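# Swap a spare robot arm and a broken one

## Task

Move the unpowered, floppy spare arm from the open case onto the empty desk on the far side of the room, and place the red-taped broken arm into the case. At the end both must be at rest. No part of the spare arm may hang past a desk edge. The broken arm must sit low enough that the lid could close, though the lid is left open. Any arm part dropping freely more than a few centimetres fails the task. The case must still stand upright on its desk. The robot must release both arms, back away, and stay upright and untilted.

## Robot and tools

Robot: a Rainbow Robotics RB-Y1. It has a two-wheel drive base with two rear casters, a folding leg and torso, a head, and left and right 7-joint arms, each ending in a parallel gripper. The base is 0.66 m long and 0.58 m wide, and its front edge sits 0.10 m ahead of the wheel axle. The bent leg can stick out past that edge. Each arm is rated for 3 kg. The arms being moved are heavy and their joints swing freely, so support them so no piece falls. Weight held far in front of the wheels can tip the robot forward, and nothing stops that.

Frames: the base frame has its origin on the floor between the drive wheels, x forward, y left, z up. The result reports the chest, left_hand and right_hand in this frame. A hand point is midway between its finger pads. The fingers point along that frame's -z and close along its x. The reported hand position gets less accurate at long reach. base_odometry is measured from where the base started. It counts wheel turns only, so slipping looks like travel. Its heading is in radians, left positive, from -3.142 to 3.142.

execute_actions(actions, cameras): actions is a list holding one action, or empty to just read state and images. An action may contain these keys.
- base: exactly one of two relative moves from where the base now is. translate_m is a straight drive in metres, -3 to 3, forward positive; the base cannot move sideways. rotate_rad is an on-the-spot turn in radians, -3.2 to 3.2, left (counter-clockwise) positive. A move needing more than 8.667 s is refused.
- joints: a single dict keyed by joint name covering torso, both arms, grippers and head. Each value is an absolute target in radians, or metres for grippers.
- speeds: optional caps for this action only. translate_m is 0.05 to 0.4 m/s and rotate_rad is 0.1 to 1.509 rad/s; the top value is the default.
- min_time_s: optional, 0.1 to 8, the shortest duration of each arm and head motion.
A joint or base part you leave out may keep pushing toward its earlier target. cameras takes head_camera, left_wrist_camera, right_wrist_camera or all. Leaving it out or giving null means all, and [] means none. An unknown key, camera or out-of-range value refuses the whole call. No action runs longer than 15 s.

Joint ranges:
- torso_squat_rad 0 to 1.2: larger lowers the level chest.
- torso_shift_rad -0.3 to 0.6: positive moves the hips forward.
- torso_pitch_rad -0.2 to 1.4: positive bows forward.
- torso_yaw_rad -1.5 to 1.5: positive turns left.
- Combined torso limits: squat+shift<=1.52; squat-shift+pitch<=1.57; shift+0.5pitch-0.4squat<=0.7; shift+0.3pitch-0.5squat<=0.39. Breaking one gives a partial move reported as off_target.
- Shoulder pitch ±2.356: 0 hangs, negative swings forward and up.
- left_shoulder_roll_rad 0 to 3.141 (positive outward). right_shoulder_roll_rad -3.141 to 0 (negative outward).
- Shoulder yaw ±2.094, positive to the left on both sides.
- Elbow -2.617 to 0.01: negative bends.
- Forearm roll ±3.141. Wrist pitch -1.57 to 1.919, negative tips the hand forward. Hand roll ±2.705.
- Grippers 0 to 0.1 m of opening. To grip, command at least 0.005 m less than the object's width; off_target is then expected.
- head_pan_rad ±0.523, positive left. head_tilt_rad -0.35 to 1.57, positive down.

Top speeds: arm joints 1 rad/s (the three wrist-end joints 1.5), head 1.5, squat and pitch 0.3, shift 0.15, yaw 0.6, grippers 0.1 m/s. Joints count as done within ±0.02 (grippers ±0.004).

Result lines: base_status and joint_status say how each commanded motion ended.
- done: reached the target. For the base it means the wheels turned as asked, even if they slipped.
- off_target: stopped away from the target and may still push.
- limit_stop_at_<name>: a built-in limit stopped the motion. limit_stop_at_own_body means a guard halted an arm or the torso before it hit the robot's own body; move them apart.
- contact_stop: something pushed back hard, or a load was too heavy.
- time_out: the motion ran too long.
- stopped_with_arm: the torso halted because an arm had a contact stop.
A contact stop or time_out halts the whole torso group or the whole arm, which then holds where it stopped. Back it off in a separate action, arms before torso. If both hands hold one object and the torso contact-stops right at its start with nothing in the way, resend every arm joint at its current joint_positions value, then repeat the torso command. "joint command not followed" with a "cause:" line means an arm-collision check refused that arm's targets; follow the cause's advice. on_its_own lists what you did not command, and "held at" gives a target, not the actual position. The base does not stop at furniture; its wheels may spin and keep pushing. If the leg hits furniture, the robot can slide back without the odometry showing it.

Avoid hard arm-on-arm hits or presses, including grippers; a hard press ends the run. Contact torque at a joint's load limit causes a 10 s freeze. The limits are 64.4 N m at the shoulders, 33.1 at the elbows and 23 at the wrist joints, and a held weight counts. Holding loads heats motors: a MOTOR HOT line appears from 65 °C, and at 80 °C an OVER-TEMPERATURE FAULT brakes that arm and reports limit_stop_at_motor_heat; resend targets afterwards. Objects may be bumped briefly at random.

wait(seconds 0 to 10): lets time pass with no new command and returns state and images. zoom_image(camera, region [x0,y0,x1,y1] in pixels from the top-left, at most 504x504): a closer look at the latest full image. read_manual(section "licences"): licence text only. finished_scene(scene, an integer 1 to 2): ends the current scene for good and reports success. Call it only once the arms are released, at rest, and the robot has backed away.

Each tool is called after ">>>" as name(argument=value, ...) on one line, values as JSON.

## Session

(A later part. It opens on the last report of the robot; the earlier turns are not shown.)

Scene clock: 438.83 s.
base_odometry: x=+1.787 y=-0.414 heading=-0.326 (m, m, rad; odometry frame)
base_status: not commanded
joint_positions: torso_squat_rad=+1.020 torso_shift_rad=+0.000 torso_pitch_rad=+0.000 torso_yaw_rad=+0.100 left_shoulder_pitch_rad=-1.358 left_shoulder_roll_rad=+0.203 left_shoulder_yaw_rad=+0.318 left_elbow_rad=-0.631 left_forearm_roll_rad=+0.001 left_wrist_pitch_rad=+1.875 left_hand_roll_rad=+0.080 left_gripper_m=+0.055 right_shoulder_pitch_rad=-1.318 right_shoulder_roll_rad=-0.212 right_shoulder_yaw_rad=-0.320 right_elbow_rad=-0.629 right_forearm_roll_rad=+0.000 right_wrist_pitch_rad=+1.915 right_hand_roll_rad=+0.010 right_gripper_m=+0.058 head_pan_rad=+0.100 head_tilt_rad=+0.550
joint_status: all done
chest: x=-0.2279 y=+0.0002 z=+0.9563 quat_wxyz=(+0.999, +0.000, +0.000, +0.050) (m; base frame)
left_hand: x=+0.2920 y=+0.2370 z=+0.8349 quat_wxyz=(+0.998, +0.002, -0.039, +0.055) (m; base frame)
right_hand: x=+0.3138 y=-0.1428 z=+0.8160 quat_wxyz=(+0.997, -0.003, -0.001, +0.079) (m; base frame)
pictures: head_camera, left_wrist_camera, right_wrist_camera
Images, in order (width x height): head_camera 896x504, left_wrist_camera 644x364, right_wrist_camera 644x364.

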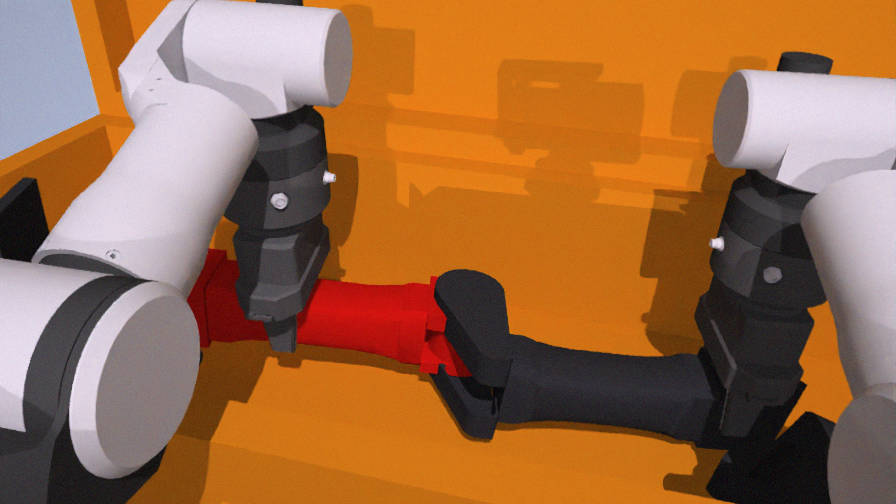

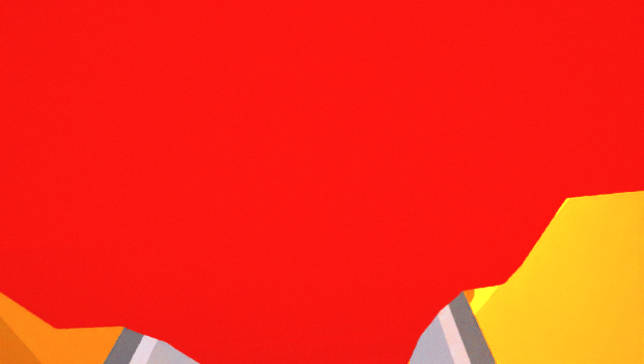

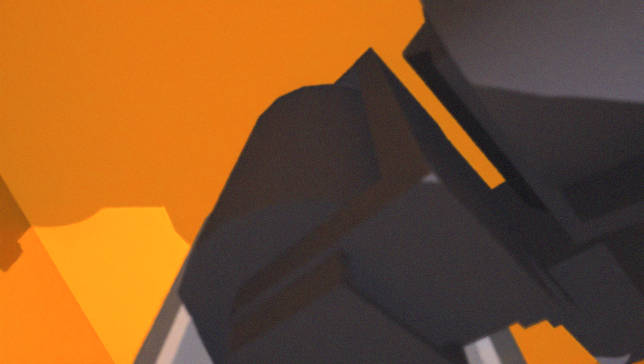

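Left is supported. Lowering the right.

>>> execute_actions(actions=[{"joints":{"right_shoulder_pitch_rad":-1.291,"right_shoulder_roll_rad":-0.202,"right_shoulder_yaw_rad":-0.316,"right_wrist_pitch_rad":1.885},"min_time_s":1}])

Scene clock: 443.73 s.
base_odometry: x=+1.787 y=-0.414 heading=-0.326 (m, m, rad; odometry frame)
base_status: not commanded
joint_positions: torso_squat_rad=+1.020 torso_shift_rad=+0.000 torso_pitch_rad=+0.000 torso_yaw_rad=+0.100 left_shoulder_pitch_rad=-1.357 left_shoulder_roll_rad=+0.203 left_shoulder_yaw_rad=+0.318 left_elbow_rad=-0.631 left_forearm_roll_rad=+0.001 left_wrist_pitch_rad=+1.874 left_hand_roll_rad=+0.080 left_gripper_m=+0.056 right_shoulder_pitch_rad=-1.303 right_shoulder_roll_rad=-0.207 right_shoulder_yaw_rad=-0.317 right_elbow_rad=-0.634 right_forearm_roll_rad=+0.000 right_wrist_pitch_rad=+1.891 right_hand_roll_rad=+0.011 right_gripper_m=+0.058 head_pan_rad=+0.100 head_tilt_rad=+0.550
joint_status: right_wrist_pitch_rad contact_stop (moved -0.024 of -0.030); the others done
chest: x=-0.2281 y=+0.0002 z=+0.9563 quat_wxyz=(+0.999, +0.000, +0.000, +0.050) (m; base frame)
left_hand: x=+0.2919 y=+0.2371 z=+0.8350 quat_wxyz=(+0.998, +0.002, -0.039, +0.055) (m; base frame)
right_hand: x=+0.3165 y=-0.1428 z=+0.8091 quat_wxyz=(+0.997, -0.003, -0.007, +0.079) (m; base frame)
pictures: head_camera, left_wrist_camera, right_wrist_camera
Images, in order (width x height): head_camera 896x504, left_wrist_camera 644x364, right_wrist_camera 644x364.

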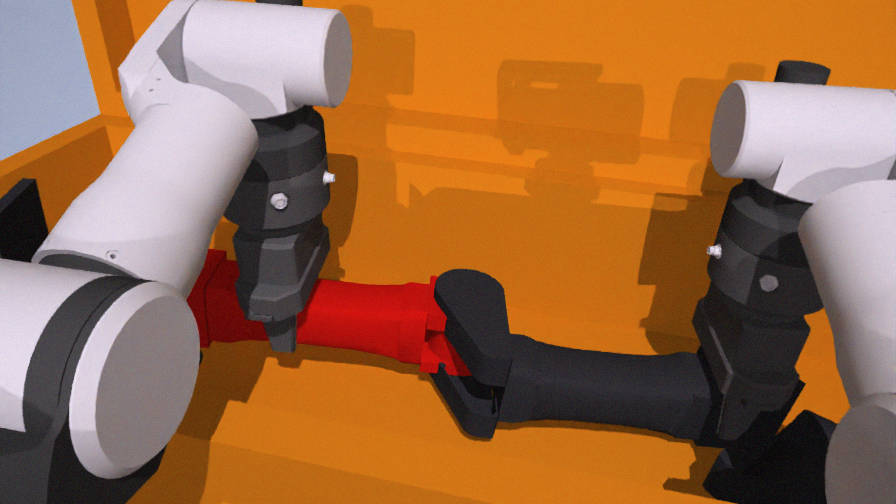

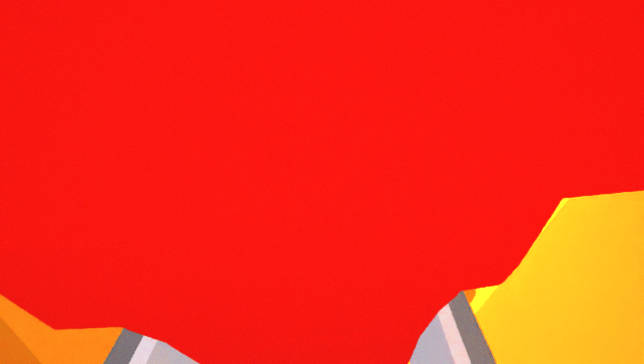

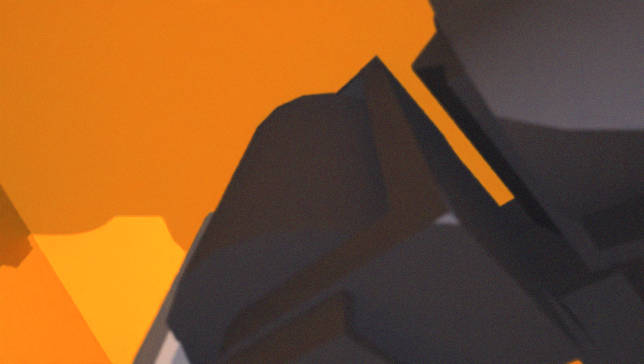

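>>> execute_actions(actions=[{"joints":{"right_gripper_m":0.1,"left_gripper_m":0.1}}])

>>> execute_actions(actions=[{"joints":{"torso_squat_rad":0.5,"head_tilt_rad":0.9,"head_pan_rad":0}}])

Scene clock: 449.40 s.
base_odometry: x=+1.787 y=-0.414 heading=-0.326 (m, m, rad; odometry frame)
base_status: not commanded
joint_positions: torso_squat_rad=+1.020 torso_shift_rad=+0.000 torso_pitch_rad=+0.000 torso_yaw_rad=+0.100 left_shoulder_pitch_rad=-1.356 left_shoulder_roll_rad=+0.203 left_shoulder_yaw_rad=+0.318 left_elbow_rad=-0.630 left_forearm_roll_rad=+0.001 left_wrist_pitch_rad=+1.875 left_hand_roll_rad=+0.080 left_gripper_m=+0.099 right_shoulder_pitch_rad=-1.303 right_shoulder_roll_rad=-0.207 right_shoulder_yaw_rad=-0.317 right_elbow_rad=-0.634 right_forearm_roll_rad=+0.000 right_wrist_pitch_rad=+1.890 right_hand_roll_rad=+0.011 right_gripper_m=+0.099 head_pan_rad=+0.100 head_tilt_rad=+0.550
joint_status: all done
chest: x=-0.2280 y=+0.0002 z=+0.9563 quat_wxyz=(+0.999, +0.000, +0.000, +0.050) (m; base frame)
left_hand: x=+0.2914 y=+0.2374 z=+0.8341 quat_wxyz=(+0.998, +0.002, -0.038, +0.056) (m; base frame)
right_hand: x=+0.3171 y=-0.1424 z=+0.8095 quat_wxyz=(+0.997, -0.003, -0.008, +0.079) (m; base frame)
pictures: head_camera, left_wrist_camera, right_wrist_camera
Images, in order (width x height): head_camera 896x504, left_wrist_camera 644x364, right_wrist_camera 644x364.

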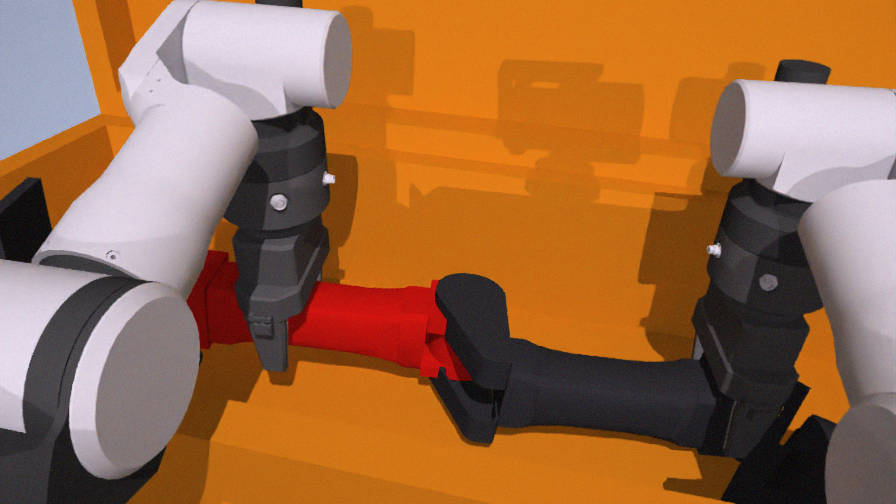

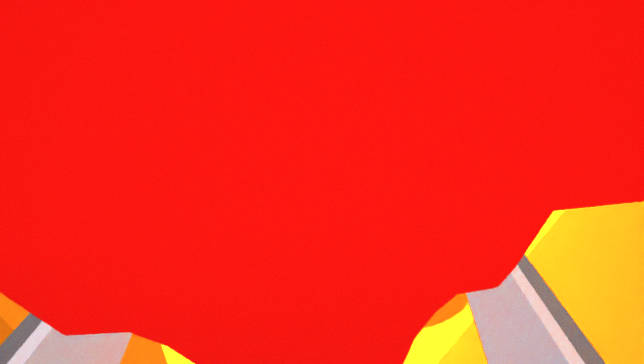

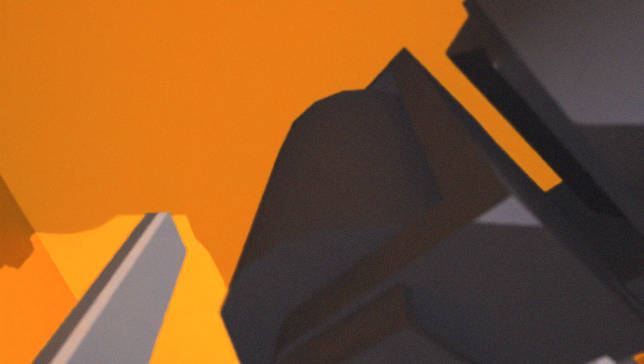

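Scene clock: 451.93 s.
base_odometry: x=+1.787 y=-0.414 heading=-0.326 (m, m, rad; odometry frame)
base_status: not commanded
joint_positions: torso_squat_rad=+0.500 torso_shift_rad=+0.000 torso_pitch_rad=+0.000 torso_yaw_rad=+0.100 left_shoulder_pitch_rad=-1.356 left_shoulder_roll_rad=+0.203 left_shoulder_yaw_rad=+0.318 left_elbow_rad=-0.630 left_forearm_roll_rad=+0.001 left_wrist_pitch_rad=+1.875 left_hand_roll_rad=+0.080 left_gripper_m=+0.099 right_shoulder_pitch_rad=-1.303 right_shoulder_roll_rad=-0.207 right_shoulder_yaw_rad=-0.317 right_elbow_rad=-0.634 right_forearm_roll_rad=+0.000 right_wrist_pitch_rad=+1.890 right_hand_roll_rad=+0.011 right_gripper_m=+0.100 head_pan_rad=+0.000 head_tilt_rad=+0.900
joint_status: all done
chest: x=-0.2280 y=+0.0002 z=+1.2042 quat_wxyz=(+0.999, +0.000, +0.000, +0.050) (m; base frame)
left_hand: x=+0.2914 y=+0.2374 z=+1.0817 quat_wxyz=(+0.998, +0.002, -0.038, +0.056) (m; base frame)
right_hand: x=+0.3169 y=-0.1426 z=+1.0569 quat_wxyz=(+0.997, -0.003, -0.008, +0.079) (m; base frame)
pictures: head_camera, left_wrist_camera, right_wrist_camera
Images, in order (width x height): head_camera 896x504, left_wrist_camera 644x364, right_wrist_camera 644x364.

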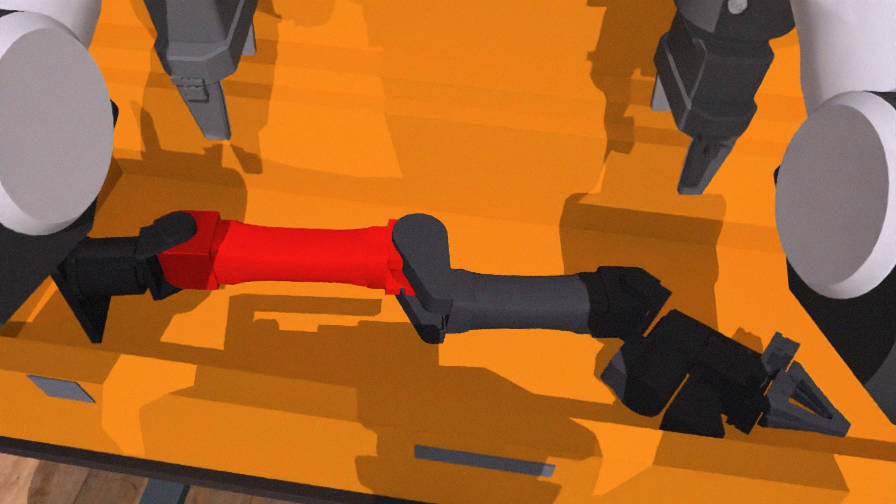

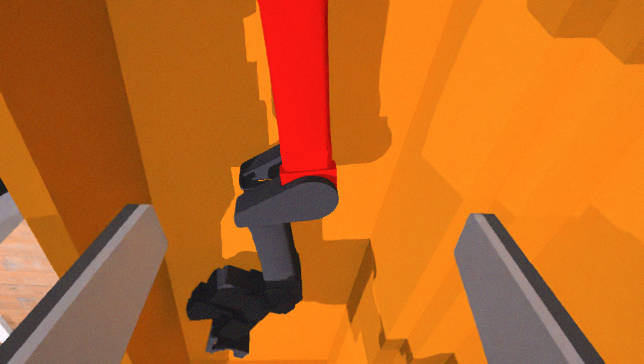

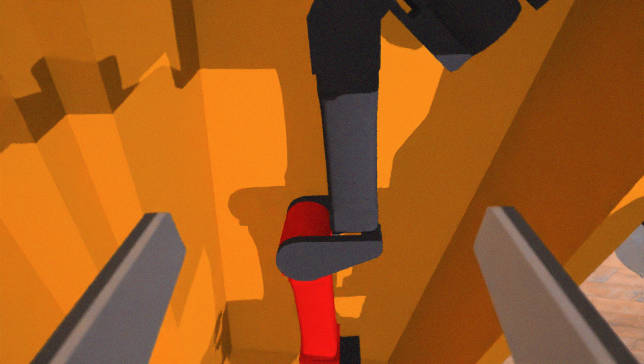

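>>> execute_actions(actions=[{"base":{"translate_m":-0.7},"joints":{"head_tilt_rad":0.4}}], cameras=["head_camera"])

Scene clock: 458.47 s.
base_odometry: x=+1.124 y=-0.190 heading=-0.325 (m, m, rad; odometry frame)
base_status: done
joint_positions: torso_squat_rad=+0.500 torso_shift_rad=+0.000 torso_pitch_rad=+0.000 torso_yaw_rad=+0.100 left_shoulder_pitch_rad=-1.356 left_shoulder_roll_rad=+0.203 left_shoulder_yaw_rad=+0.318 left_elbow_rad=-0.630 left_forearm_roll_rad=+0.001 left_wrist_pitch_rad=+1.875 left_hand_roll_rad=+0.080 left_gripper_m=+0.099 right_shoulder_pitch_rad=-1.303 right_shoulder_roll_rad=-0.207 right_shoulder_yaw_rad=-0.317 right_elbow_rad=-0.634 right_forearm_roll_rad=+0.000 right_wrist_pitch_rad=+1.890 right_hand_roll_rad=+0.011 right_gripper_m=+0.100 head_pan_rad=+0.000 head_tilt_rad=+0.400
joint_status: all done
chest: x=-0.2281 y=+0.0002 z=+1.2042 quat_wxyz=(+0.999, +0.000, +0.000, +0.050) (m; base frame)
left_hand: x=+0.2913 y=+0.2374 z=+1.0818 quat_wxyz=(+0.998, +0.002, -0.038, +0.056) (m; base frame)
right_hand: x=+0.3168 y=-0.1427 z=+1.0570 quat_wxyz=(+0.997, -0.003, -0.008, +0.079) (m; base frame)
pictures: head_camera
Images, in order (width x height): head_camera 896x504.

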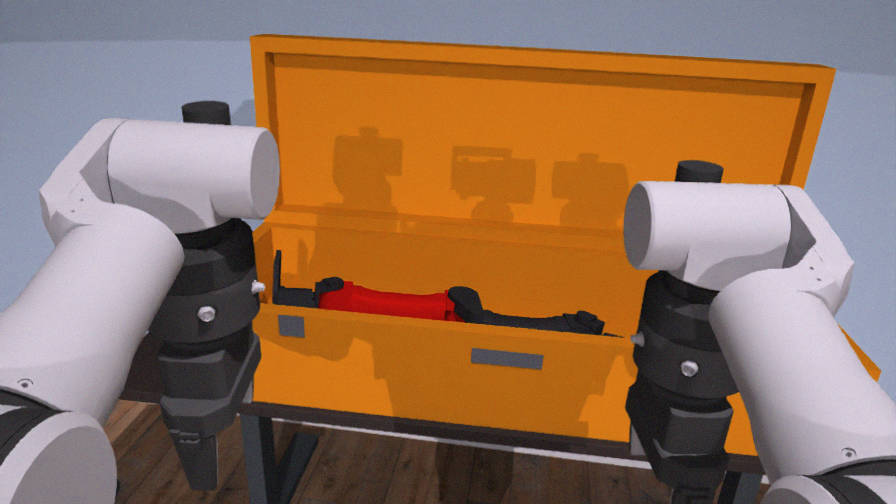

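>>> zoom_image(camera="head_camera", region=[220,190,420,350])

Region (220, 190, 420, 350) of head_camera's 896x504 image, scaled by 2.520, with more detail than that image has; it fills the top 403 rows of this view, and the rest is white.

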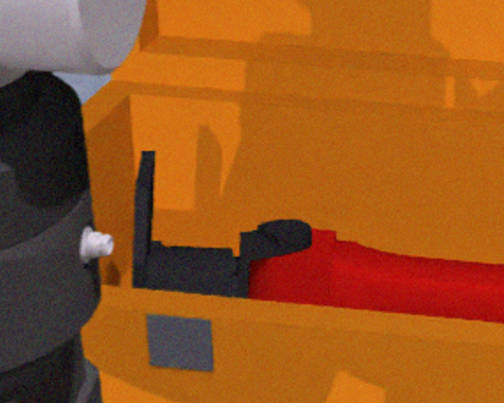

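>>> execute_actions(actions=[{"base":{"translate_m":-0.5},"joints":{"torso_squat_rad":1.2,"head_tilt_rad":0.15}}], cameras=["head_camera"])

Scene clock: 475.23 s.
base_odometry: x=+0.650 y=-0.031 heading=-0.323 (m, m, rad; odometry frame)
base_status: done
joint_positions: torso_squat_rad=+1.200 torso_shift_rad=+0.000 torso_pitch_rad=+0.000 torso_yaw_rad=+0.100 left_shoulder_pitch_rad=-1.356 left_shoulder_roll_rad=+0.203 left_shoulder_yaw_rad=+0.318 left_elbow_rad=-0.630 left_forearm_roll_rad=+0.001 left_wrist_pitch_rad=+1.875 left_hand_roll_rad=+0.080 left_gripper_m=+0.099 right_shoulder_pitch_rad=-1.303 right_shoulder_roll_rad=-0.207 right_shoulder_yaw_rad=-0.317 right_elbow_rad=-0.634 right_forearm_roll_rad=+0.000 right_wrist_pitch_rad=+1.890 right_hand_roll_rad=+0.011 right_gripper_m=+0.100 head_pan_rad=+0.000 head_tilt_rad=+0.150
joint_status: all done
chest: x=-0.2281 y=+0.0002 z=+0.8436 quat_wxyz=(+0.999, +0.000, +0.000, +0.050) (m; base frame)
left_hand: x=+0.2913 y=+0.2374 z=+0.7211 quat_wxyz=(+0.998, +0.002, -0.038, +0.056) (m; base frame)
right_hand: x=+0.3168 y=-0.1427 z=+0.6963 quat_wxyz=(+0.997, -0.003, -0.008, +0.079) (m; base frame)
pictures: head_camera
Images, in order (width x height): head_camera 896x504.

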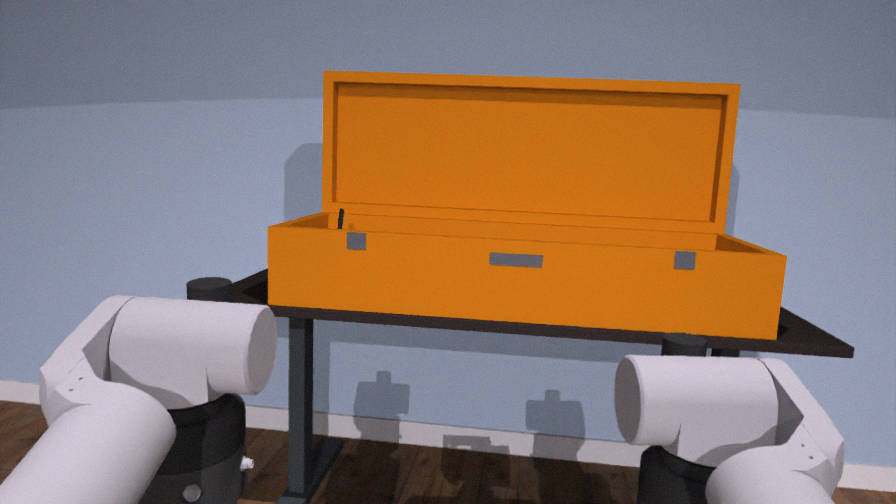

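>>> zoom_image(camera="head_camera", region=[260,150,420,270])

Region (260, 150, 420, 270) of head_camera's 896x504 image, scaled by 3.150, with more detail than that image has; it fills the top 378 rows of this view, and the rest is white.

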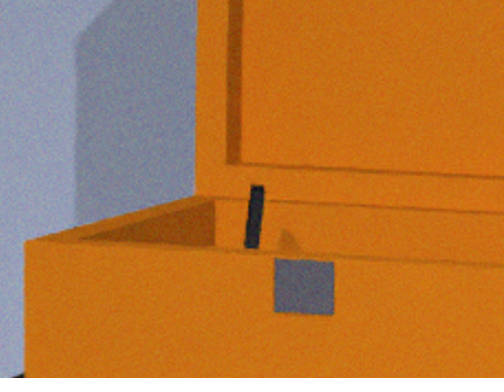

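>>> execute_actions(actions=[{"base":{"translate_m":1.2},"joints":{"torso_squat_rad":0.4,"torso_yaw_rad":0.45,"head_tilt_rad":0.9,"head_pan_rad":0.1,"left_gripper_m":0,"left_shoulder_roll_rad":0.6}}])

Scene clock: 504.17 s.
base_odometry: x=+1.788 y=-0.411 heading=-0.322 (m, m, rad; odometry frame)
base_status: done
joint_positions: torso_squat_rad=+0.400 torso_shift_rad=+0.000 torso_pitch_rad=+0.000 torso_yaw_rad=+0.450 left_shoulder_pitch_rad=-1.356 left_shoulder_roll_rad=+0.600 left_shoulder_yaw_rad=+0.318 left_elbow_rad=-0.630 left_forearm_roll_rad=+0.001 left_wrist_pitch_rad=+1.875 left_hand_roll_rad=+0.080 left_gripper_m=+0.000 right_shoulder_pitch_rad=-1.303 right_shoulder_roll_rad=-0.207 right_shoulder_yaw_rad=-0.317 right_elbow_rad=-0.634 right_forearm_roll_rad=+0.000 right_wrist_pitch_rad=+1.890 right_hand_roll_rad=+0.011 right_gripper_m=+0.100 head_pan_rad=+0.100 head_tilt_rad=+0.900
joint_status: all done
chest: x=-0.2280 y=+0.0002 z=+1.2347 quat_wxyz=(+0.975, +0.000, +0.000, +0.223) (m; base frame)
left_hand: x=+0.0823 y=+0.5910 z=+1.1903 quat_wxyz=(+0.910, +0.070, -0.089, +0.398) (m; base frame)
right_hand: x=+0.3328 y=+0.0526 z=+1.0872 quat_wxyz=(+0.968, -0.002, -0.008, +0.251) (m; base frame)
pictures: head_camera, left_wrist_camera, right_wrist_camera
Images, in order (width x height): head_camera 896x504, left_wrist_camera 644x364, right_wrist_camera 644x364.

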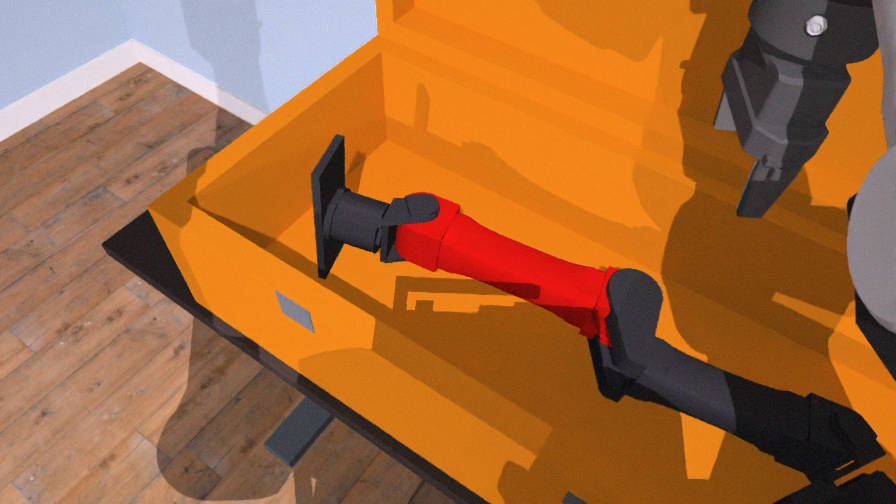

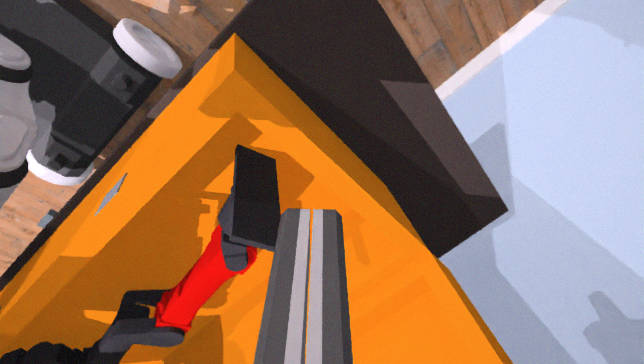

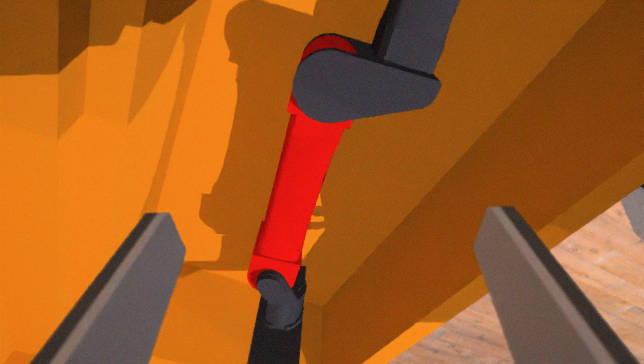

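>>> zoom_image(camera="head_camera", region=[260,110,480,300])

>>> zoom_image(camera="left_wrist_camera", region=[150,110,350,300])

Region (260, 110, 480, 300) of head_camera's 896x504 image, scaled by 2.291, with more detail than that image has; it fills the top 435 rows of this view, and the rest is white.

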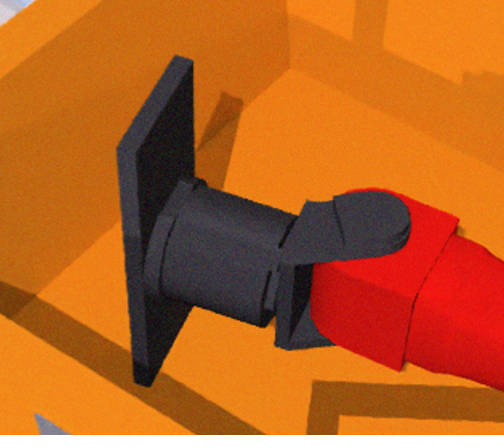

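Region (150, 110, 350, 300) of left_wrist_camera's 644x364 image, scaled by 2.520, with more detail than that image has; it fills the top 479 rows of this view, and the rest is white.

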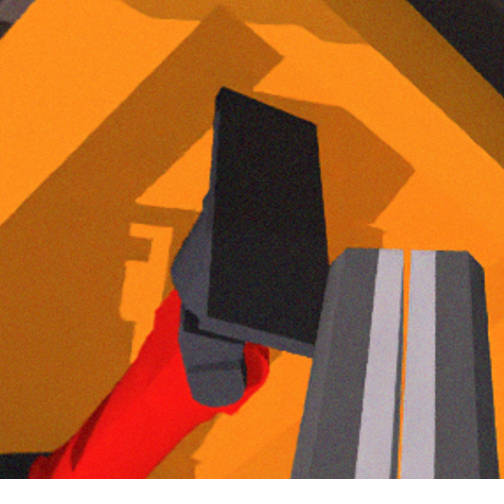

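>>> execute_actions(actions=[{"joints":{"torso_squat_rad":0.7,"torso_yaw_rad":0.2,"right_forearm_roll_rad":-0.5,"left_shoulder_roll_rad":0.9}}])

Scene clock: 557.00 s.
base_odometry: x=+1.788 y=-0.411 heading=-0.322 (m, m, rad; odometry frame)
base_status: not commanded
joint_positions: torso_squat_rad=+0.700 torso_shift_rad=+0.000 torso_pitch_rad=+0.000 torso_yaw_rad=+0.200 left_shoulder_pitch_rad=-1.356 left_shoulder_roll_rad=+0.900 left_shoulder_yaw_rad=+0.318 left_elbow_rad=-0.630 left_forearm_roll_rad=+0.001 left_wrist_pitch_rad=+1.875 left_hand_roll_rad=+0.080 left_gripper_m=+0.000 right_shoulder_pitch_rad=-1.303 right_shoulder_roll_rad=-0.207 right_shoulder_yaw_rad=-0.317 right_elbow_rad=-0.634 right_forearm_roll_rad=-0.500 right_wrist_pitch_rad=+1.890 right_hand_roll_rad=+0.011 right_gripper_m=+0.100 head_pan_rad=+0.100 head_tilt_rad=+0.900
joint_status: all done
chest: x=-0.2281 y=+0.0003 z=+1.1253 quat_wxyz=(+0.995, +0.000, +0.000, +0.100) (m; base frame)
left_hand: x=+0.1305 y=+0.6273 z=+1.1482 quat_wxyz=(+0.897, +0.098, -0.140, +0.407) (m; base frame)
right_hand: x=+0.2941 y=+0.0122 z=+1.0026 quat_wxyz=(+0.951, +0.230, +0.020, +0.203) (m; base frame)
pictures: head_camera, left_wrist_camera, right_wrist_camera
Images, in order (width x height): head_camera 896x504, left_wrist_camera 644x364, right_wrist_camera 644x364.

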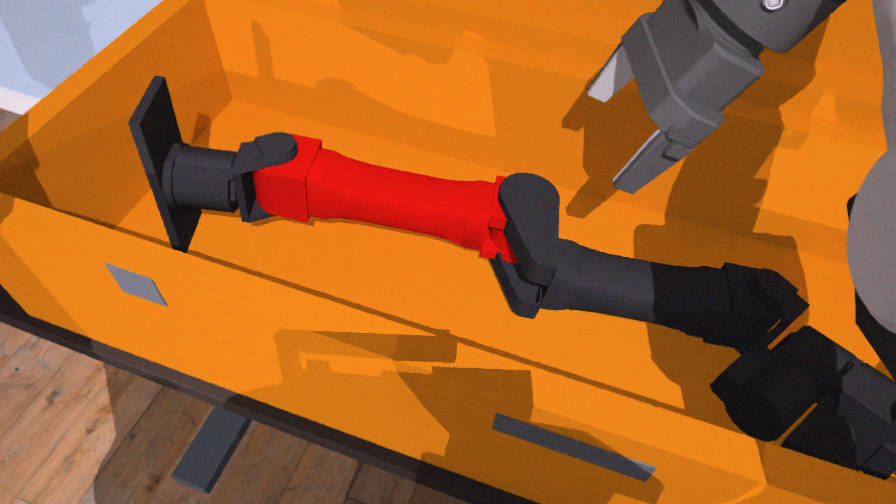

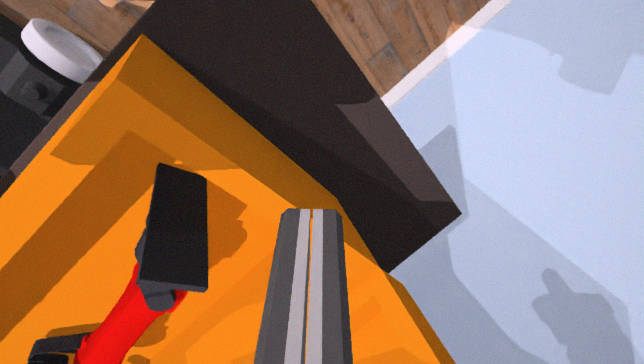

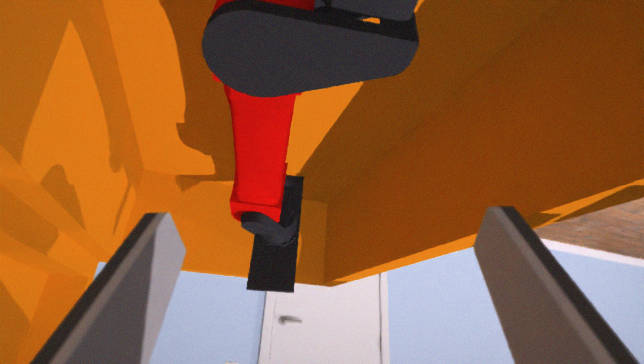

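>>> execute_actions(actions=[{"joints":{"torso_squat_rad":0.6,"torso_yaw_rad":0.1,"right_forearm_roll_rad":0,"right_shoulder_pitch_rad":-1.6,"right_shoulder_roll_rad":-0.5,"left_shoulder_roll_rad":0.6,"left_forearm_roll_rad":0.2,"left_hand_roll_rad":1.2,"left_gripper_m":0.07,"head_pan_rad":0.5,"head_tilt_rad":0.8}}], cameras=["head_camera","left_wrist_camera"])

Scene clock: 590.43 s.
base_odometry: x=+1.788 y=-0.411 heading=-0.322 (m, m, rad; odometry frame)
base_status: not commanded
joint_positions: torso_squat_rad=+0.600 torso_shift_rad=+0.000 torso_pitch_rad=+0.000 torso_yaw_rad=+0.100 left_shoulder_pitch_rad=-1.356 left_shoulder_roll_rad=+0.600 left_shoulder_yaw_rad=+0.318 left_elbow_rad=-0.630 left_forearm_roll_rad=+0.200 left_wrist_pitch_rad=+1.875 left_hand_roll_rad=+1.200 left_gripper_m=+0.070 right_shoulder_pitch_rad=-1.600 right_shoulder_roll_rad=-0.500 right_shoulder_yaw_rad=-0.317 right_elbow_rad=-0.634 right_forearm_roll_rad=+0.000 right_wrist_pitch_rad=+1.890 right_hand_roll_rad=+0.011 right_gripper_m=+0.100 head_pan_rad=+0.500 head_tilt_rad=+0.800
joint_status: all done
chest: x=-0.2280 y=+0.0002 z=+1.1677 quat_wxyz=(+0.999, +0.000, +0.000, +0.050) (m; base frame)
left_hand: x=+0.2812 y=+0.4076 z=+1.1239 quat_wxyz=(+0.722, -0.091, -0.076, +0.682) (m; base frame)
right_hand: x=+0.3687 y=-0.2387 z=+1.2317 quat_wxyz=(+0.981, -0.017, -0.195, -0.009) (m; base frame)
pictures: head_camera, left_wrist_camera
Images, in order (width x height): head_camera 896x504, left_wrist_camera 644x364.

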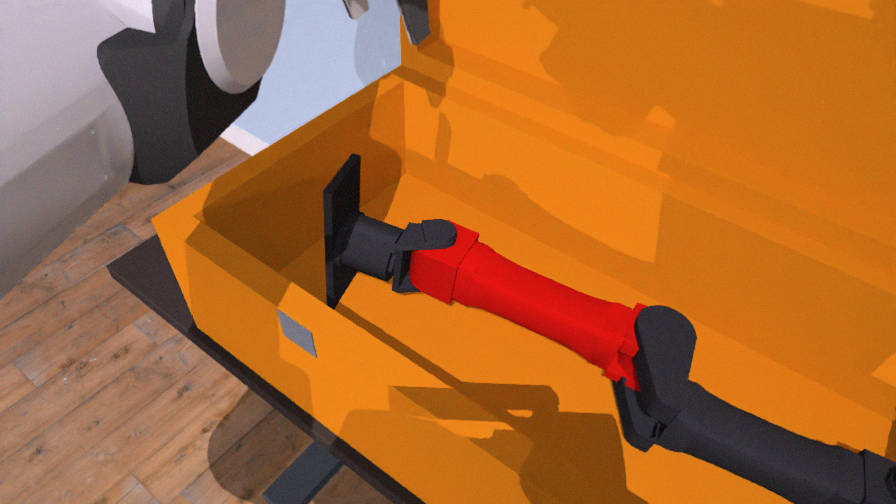

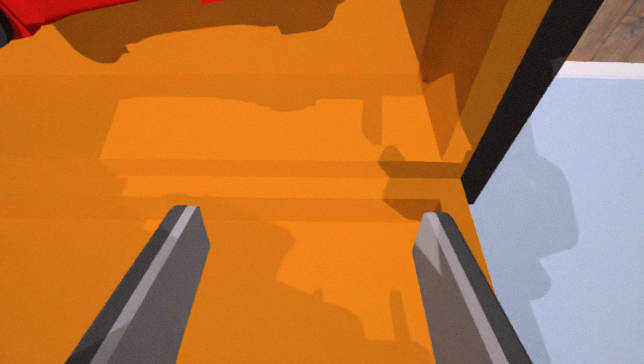

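>>> execute_actions(actions=[{"joints":{"left_shoulder_pitch_rad":-1.2,"left_wrist_pitch_rad":1.915,"left_hand_roll_rad":1.3,"head_tilt_rad":0.65}}], cameras=["head_camera","left_wrist_camera"])

Scene clock: 604.80 s.
base_odometry: x=+1.788 y=-0.411 heading=-0.322 (m, m, rad; odometry frame)
base_status: not commanded
joint_positions: torso_squat_rad=+0.600 torso_shift_rad=+0.000 torso_pitch_rad=+0.000 torso_yaw_rad=+0.100 left_shoulder_pitch_rad=-1.200 left_shoulder_roll_rad=+0.600 left_shoulder_yaw_rad=+0.318 left_elbow_rad=-0.630 left_forearm_roll_rad=+0.200 left_wrist_pitch_rad=+1.915 left_hand_roll_rad=+1.300 left_gripper_m=+0.070 right_shoulder_pitch_rad=-1.600 right_shoulder_roll_rad=-0.500 right_shoulder_yaw_rad=-0.317 right_elbow_rad=-0.634 right_forearm_roll_rad=+0.000 right_wrist_pitch_rad=+1.890 right_hand_roll_rad=+0.011 right_gripper_m=+0.100 head_pan_rad=+0.500 head_tilt_rad=+0.650
joint_status: all done
chest: x=-0.2280 y=+0.0003 z=+1.1677 quat_wxyz=(+0.999, +0.000, +0.000, +0.050) (m; base frame)
left_hand: x=+0.2381 y=+0.4293 z=+1.0452 quat_wxyz=(+0.671, -0.037, +0.000, +0.741) (m; base frame)
right_hand: x=+0.3687 y=-0.2386 z=+1.2317 quat_wxyz=(+0.981, -0.017, -0.195, -0.009) (m; base frame)
pictures: head_camera, left_wrist_camera
Images, in order (width x height): head_camera 896x504, left_wrist_camera 644x364.

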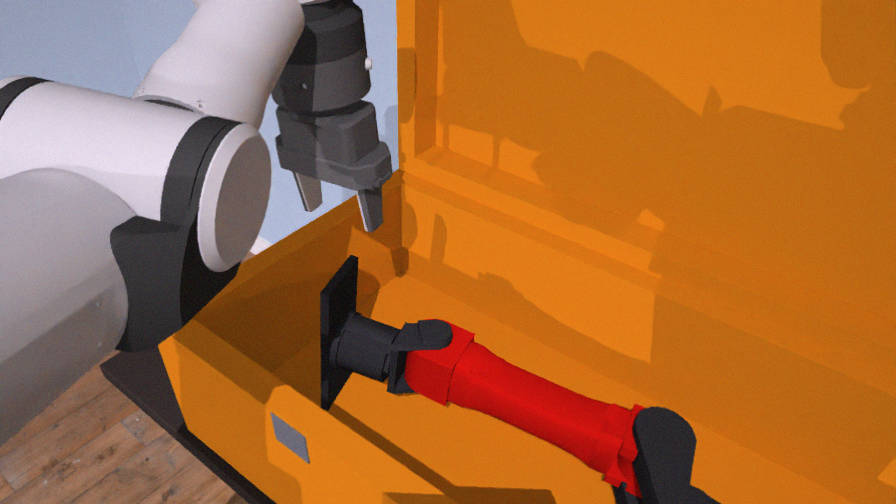

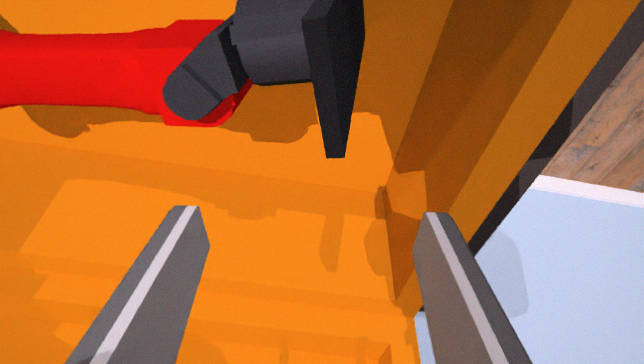

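>>> execute_actions(actions=[{"joints":{"torso_squat_rad":0.75}}], cameras=["head_camera","left_wrist_camera"])

Scene clock: 612.50 s.
base_odometry: x=+1.788 y=-0.411 heading=-0.322 (m, m, rad; odometry frame)
base_status: not commanded
joint_positions: torso_squat_rad=+0.750 torso_shift_rad=+0.000 torso_pitch_rad=+0.000 torso_yaw_rad=+0.100 left_shoulder_pitch_rad=-1.200 left_shoulder_roll_rad=+0.600 left_shoulder_yaw_rad=+0.318 left_elbow_rad=-0.630 left_forearm_roll_rad=+0.200 left_wrist_pitch_rad=+1.915 left_hand_roll_rad=+1.300 left_gripper_m=+0.070 right_shoulder_pitch_rad=-1.600 right_shoulder_roll_rad=-0.500 right_shoulder_yaw_rad=-0.317 right_elbow_rad=-0.634 right_forearm_roll_rad=+0.000 right_wrist_pitch_rad=+1.890 right_hand_roll_rad=+0.011 right_gripper_m=+0.100 head_pan_rad=+0.500 head_tilt_rad=+0.650
joint_status: all done
chest: x=-0.2281 y=+0.0003 z=+1.1021 quat_wxyz=(+0.999, +0.000, +0.000, +0.050) (m; base frame)
left_hand: x=+0.2380 y=+0.4293 z=+0.9798 quat_wxyz=(+0.671, -0.037, -0.001, +0.741) (m; base frame)
right_hand: x=+0.3686 y=-0.2386 z=+1.1662 quat_wxyz=(+0.981, -0.017, -0.195, -0.009) (m; base frame)
pictures: head_camera, left_wrist_camera
Images, in order (width x height): head_camera 896x504, left_wrist_camera 644x364.

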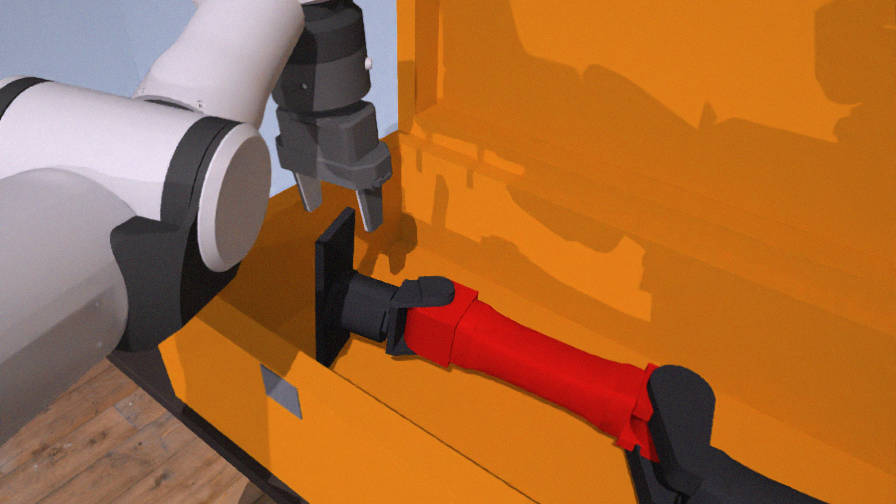

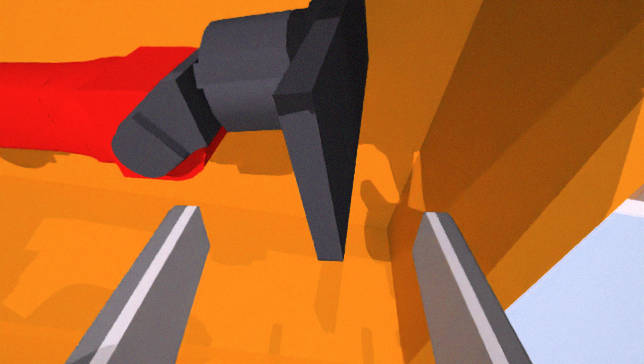

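>>> execute_actions(actions=[{"base":{"translate_m":-0.02},"joints":{"torso_squat_rad":0.82}}], cameras=["head_camera","left_wrist_camera"])

>>> execute_actions(actions=[{"joints":{"left_gripper_m":0.003}}], cameras=["head_camera","left_wrist_camera"])

Scene clock: 622.00 s.
base_odometry: x=+1.769 y=-0.405 heading=-0.322 (m, m, rad; odometry frame)
base_status: done
joint_positions: torso_squat_rad=+0.820 torso_shift_rad=+0.000 torso_pitch_rad=+0.000 torso_yaw_rad=+0.100 left_shoulder_pitch_rad=-1.200 left_shoulder_roll_rad=+0.600 left_shoulder_yaw_rad=+0.318 left_elbow_rad=-0.630 left_forearm_roll_rad=+0.200 left_wrist_pitch_rad=+1.915 left_hand_roll_rad=+1.300 left_gripper_m=+0.070 right_shoulder_pitch_rad=-1.600 right_shoulder_roll_rad=-0.500 right_shoulder_yaw_rad=-0.317 right_elbow_rad=-0.634 right_forearm_roll_rad=+0.000 right_wrist_pitch_rad=+1.890 right_hand_roll_rad=+0.011 right_gripper_m=+0.100 head_pan_rad=+0.500 head_tilt_rad=+0.650
joint_status: all done
chest: x=-0.2281 y=+0.0003 z=+1.0675 quat_wxyz=(+0.999, +0.000, +0.000, +0.050) (m; base frame)
left_hand: x=+0.2380 y=+0.4294 z=+0.9453 quat_wxyz=(+0.671, -0.037, -0.001, +0.741) (m; base frame)
right_hand: x=+0.3685 y=-0.2386 z=+1.1316 quat_wxyz=(+0.981, -0.017, -0.195, -0.009) (m; base frame)
pictures: head_camera, left_wrist_camera
Images, in order (width x height): head_camera 896x504, left_wrist_camera 644x364.

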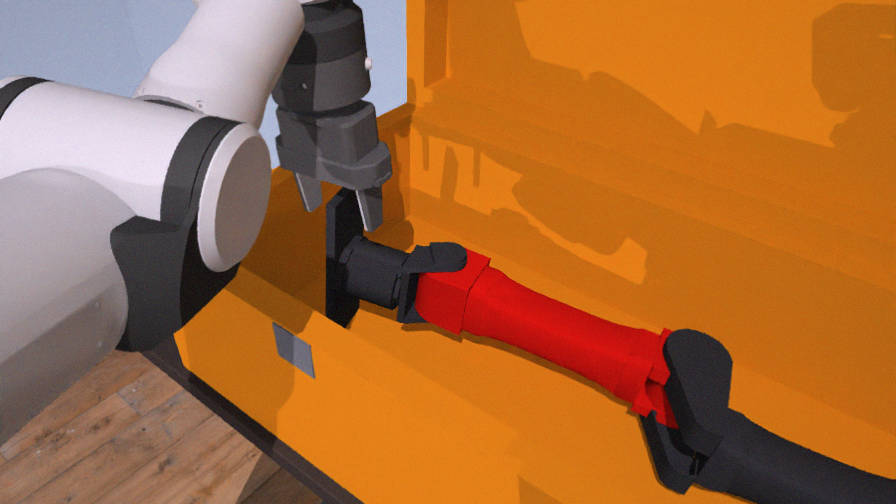

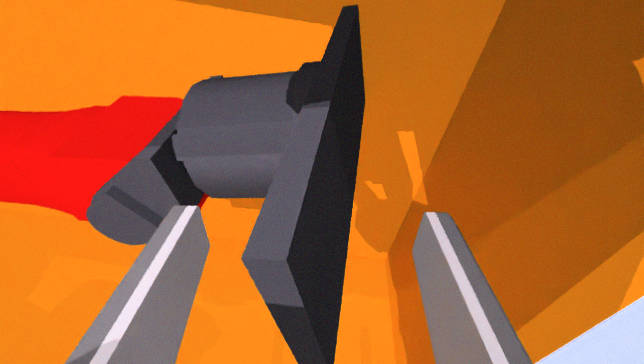

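Scene clock: 623.17 s.
base_odometry: x=+1.769 y=-0.405 heading=-0.322 (m, m, rad; odometry frame)
base_status: not commanded
joint_positions: torso_squat_rad=+0.820 torso_shift_rad=+0.000 torso_pitch_rad=+0.000 torso_yaw_rad=+0.100 left_shoulder_pitch_rad=-1.200 left_shoulder_roll_rad=+0.598 left_shoulder_yaw_rad=+0.318 left_elbow_rad=-0.630 left_forearm_roll_rad=+0.200 left_wrist_pitch_rad=+1.915 left_hand_roll_rad=+1.300 left_gripper_m=+0.016 right_shoulder_pitch_rad=-1.600 right_shoulder_roll_rad=-0.500 right_shoulder_yaw_rad=-0.317 right_elbow_rad=-0.634 right_forearm_roll_rad=+0.000 right_wrist_pitch_rad=+1.890 right_hand_roll_rad=+0.011 right_gripper_m=+0.100 head_pan_rad=+0.500 head_tilt_rad=+0.650
joint_status: left_gripper_m off_target (ended at +0.016, target +0.003)
chest: x=-0.2281 y=+0.0001 z=+1.0675 quat_wxyz=(+0.999, +0.000, +0.000, +0.050) (m; base frame)
left_hand: x=+0.2383 y=+0.4283 z=+0.9452 quat_wxyz=(+0.672, -0.037, +0.000, +0.740) (m; base frame)
right_hand: x=+0.3685 y=-0.2389 z=+1.1315 quat_wxyz=(+0.981, -0.017, -0.195, -0.009) (m; base frame)
pictures: head_camera, left_wrist_camera
Images, in order (width x height): head_camera 896x504, left_wrist_camera 644x364.

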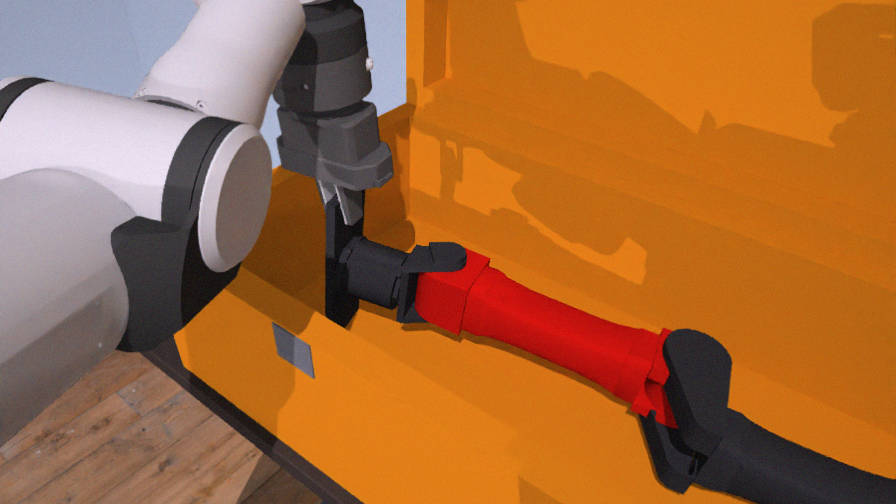

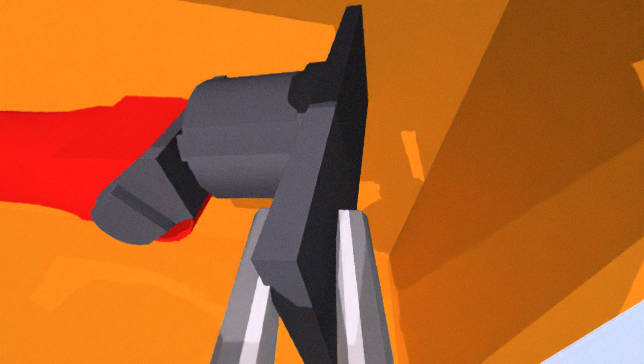

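>>> execute_actions(actions=[{"base":{"translate_m":0.04},"speeds":{"translate_m":0.05},"joints":{"torso_squat_rad":0.805}}], cameras=["head_camera","left_wrist_camera"])

Scene clock: 628.57 s.
base_odometry: x=+1.807 y=-0.418 heading=-0.322 (m, m, rad; odometry frame)
base_status: done
joint_positions: torso_squat_rad=+0.805 torso_shift_rad=+0.000 torso_pitch_rad=+0.001 torso_yaw_rad=+0.100 left_shoulder_pitch_rad=-1.197 left_shoulder_roll_rad=+0.600 left_shoulder_yaw_rad=+0.318 left_elbow_rad=-0.629 left_forearm_roll_rad=+0.199 left_wrist_pitch_rad=+1.915 left_hand_roll_rad=+1.300 left_gripper_m=+0.015 right_shoulder_pitch_rad=-1.600 right_shoulder_roll_rad=-0.500 right_shoulder_yaw_rad=-0.317 right_elbow_rad=-0.634 right_forearm_roll_rad=+0.000 right_wrist_pitch_rad=+1.890 right_hand_roll_rad=+0.011 right_gripper_m=+0.100 head_pan_rad=+0.500 head_tilt_rad=+0.650
joint_status: all done
chest: x=-0.2277 y=+0.0005 z=+1.0751 quat_wxyz=(+0.999, -0.001, +0.000, +0.050) (m; base frame)
left_hand: x=+0.2374 y=+0.4300 z=+0.9508 quat_wxyz=(+0.670, -0.035, +0.001, +0.741) (m; base frame)
right_hand: x=+0.3690 y=-0.2384 z=+1.1388 quat_wxyz=(+0.981, -0.017, -0.195, -0.009) (m; base frame)
pictures: head_camera, left_wrist_camera
Images, in order (width x height): head_camera 896x504, left_wrist_camera 644x364.

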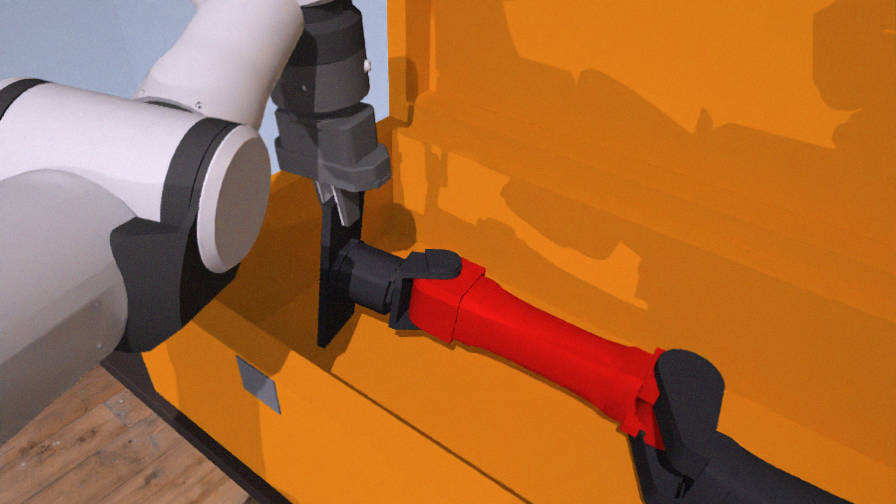

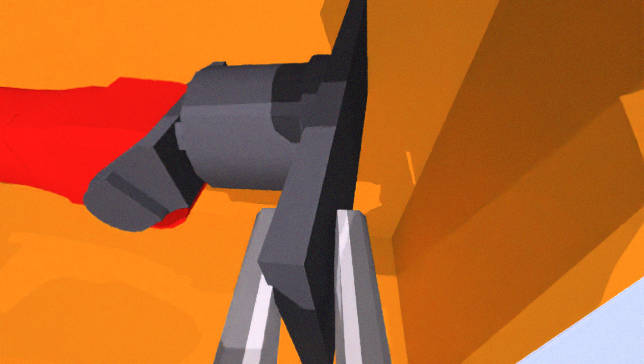

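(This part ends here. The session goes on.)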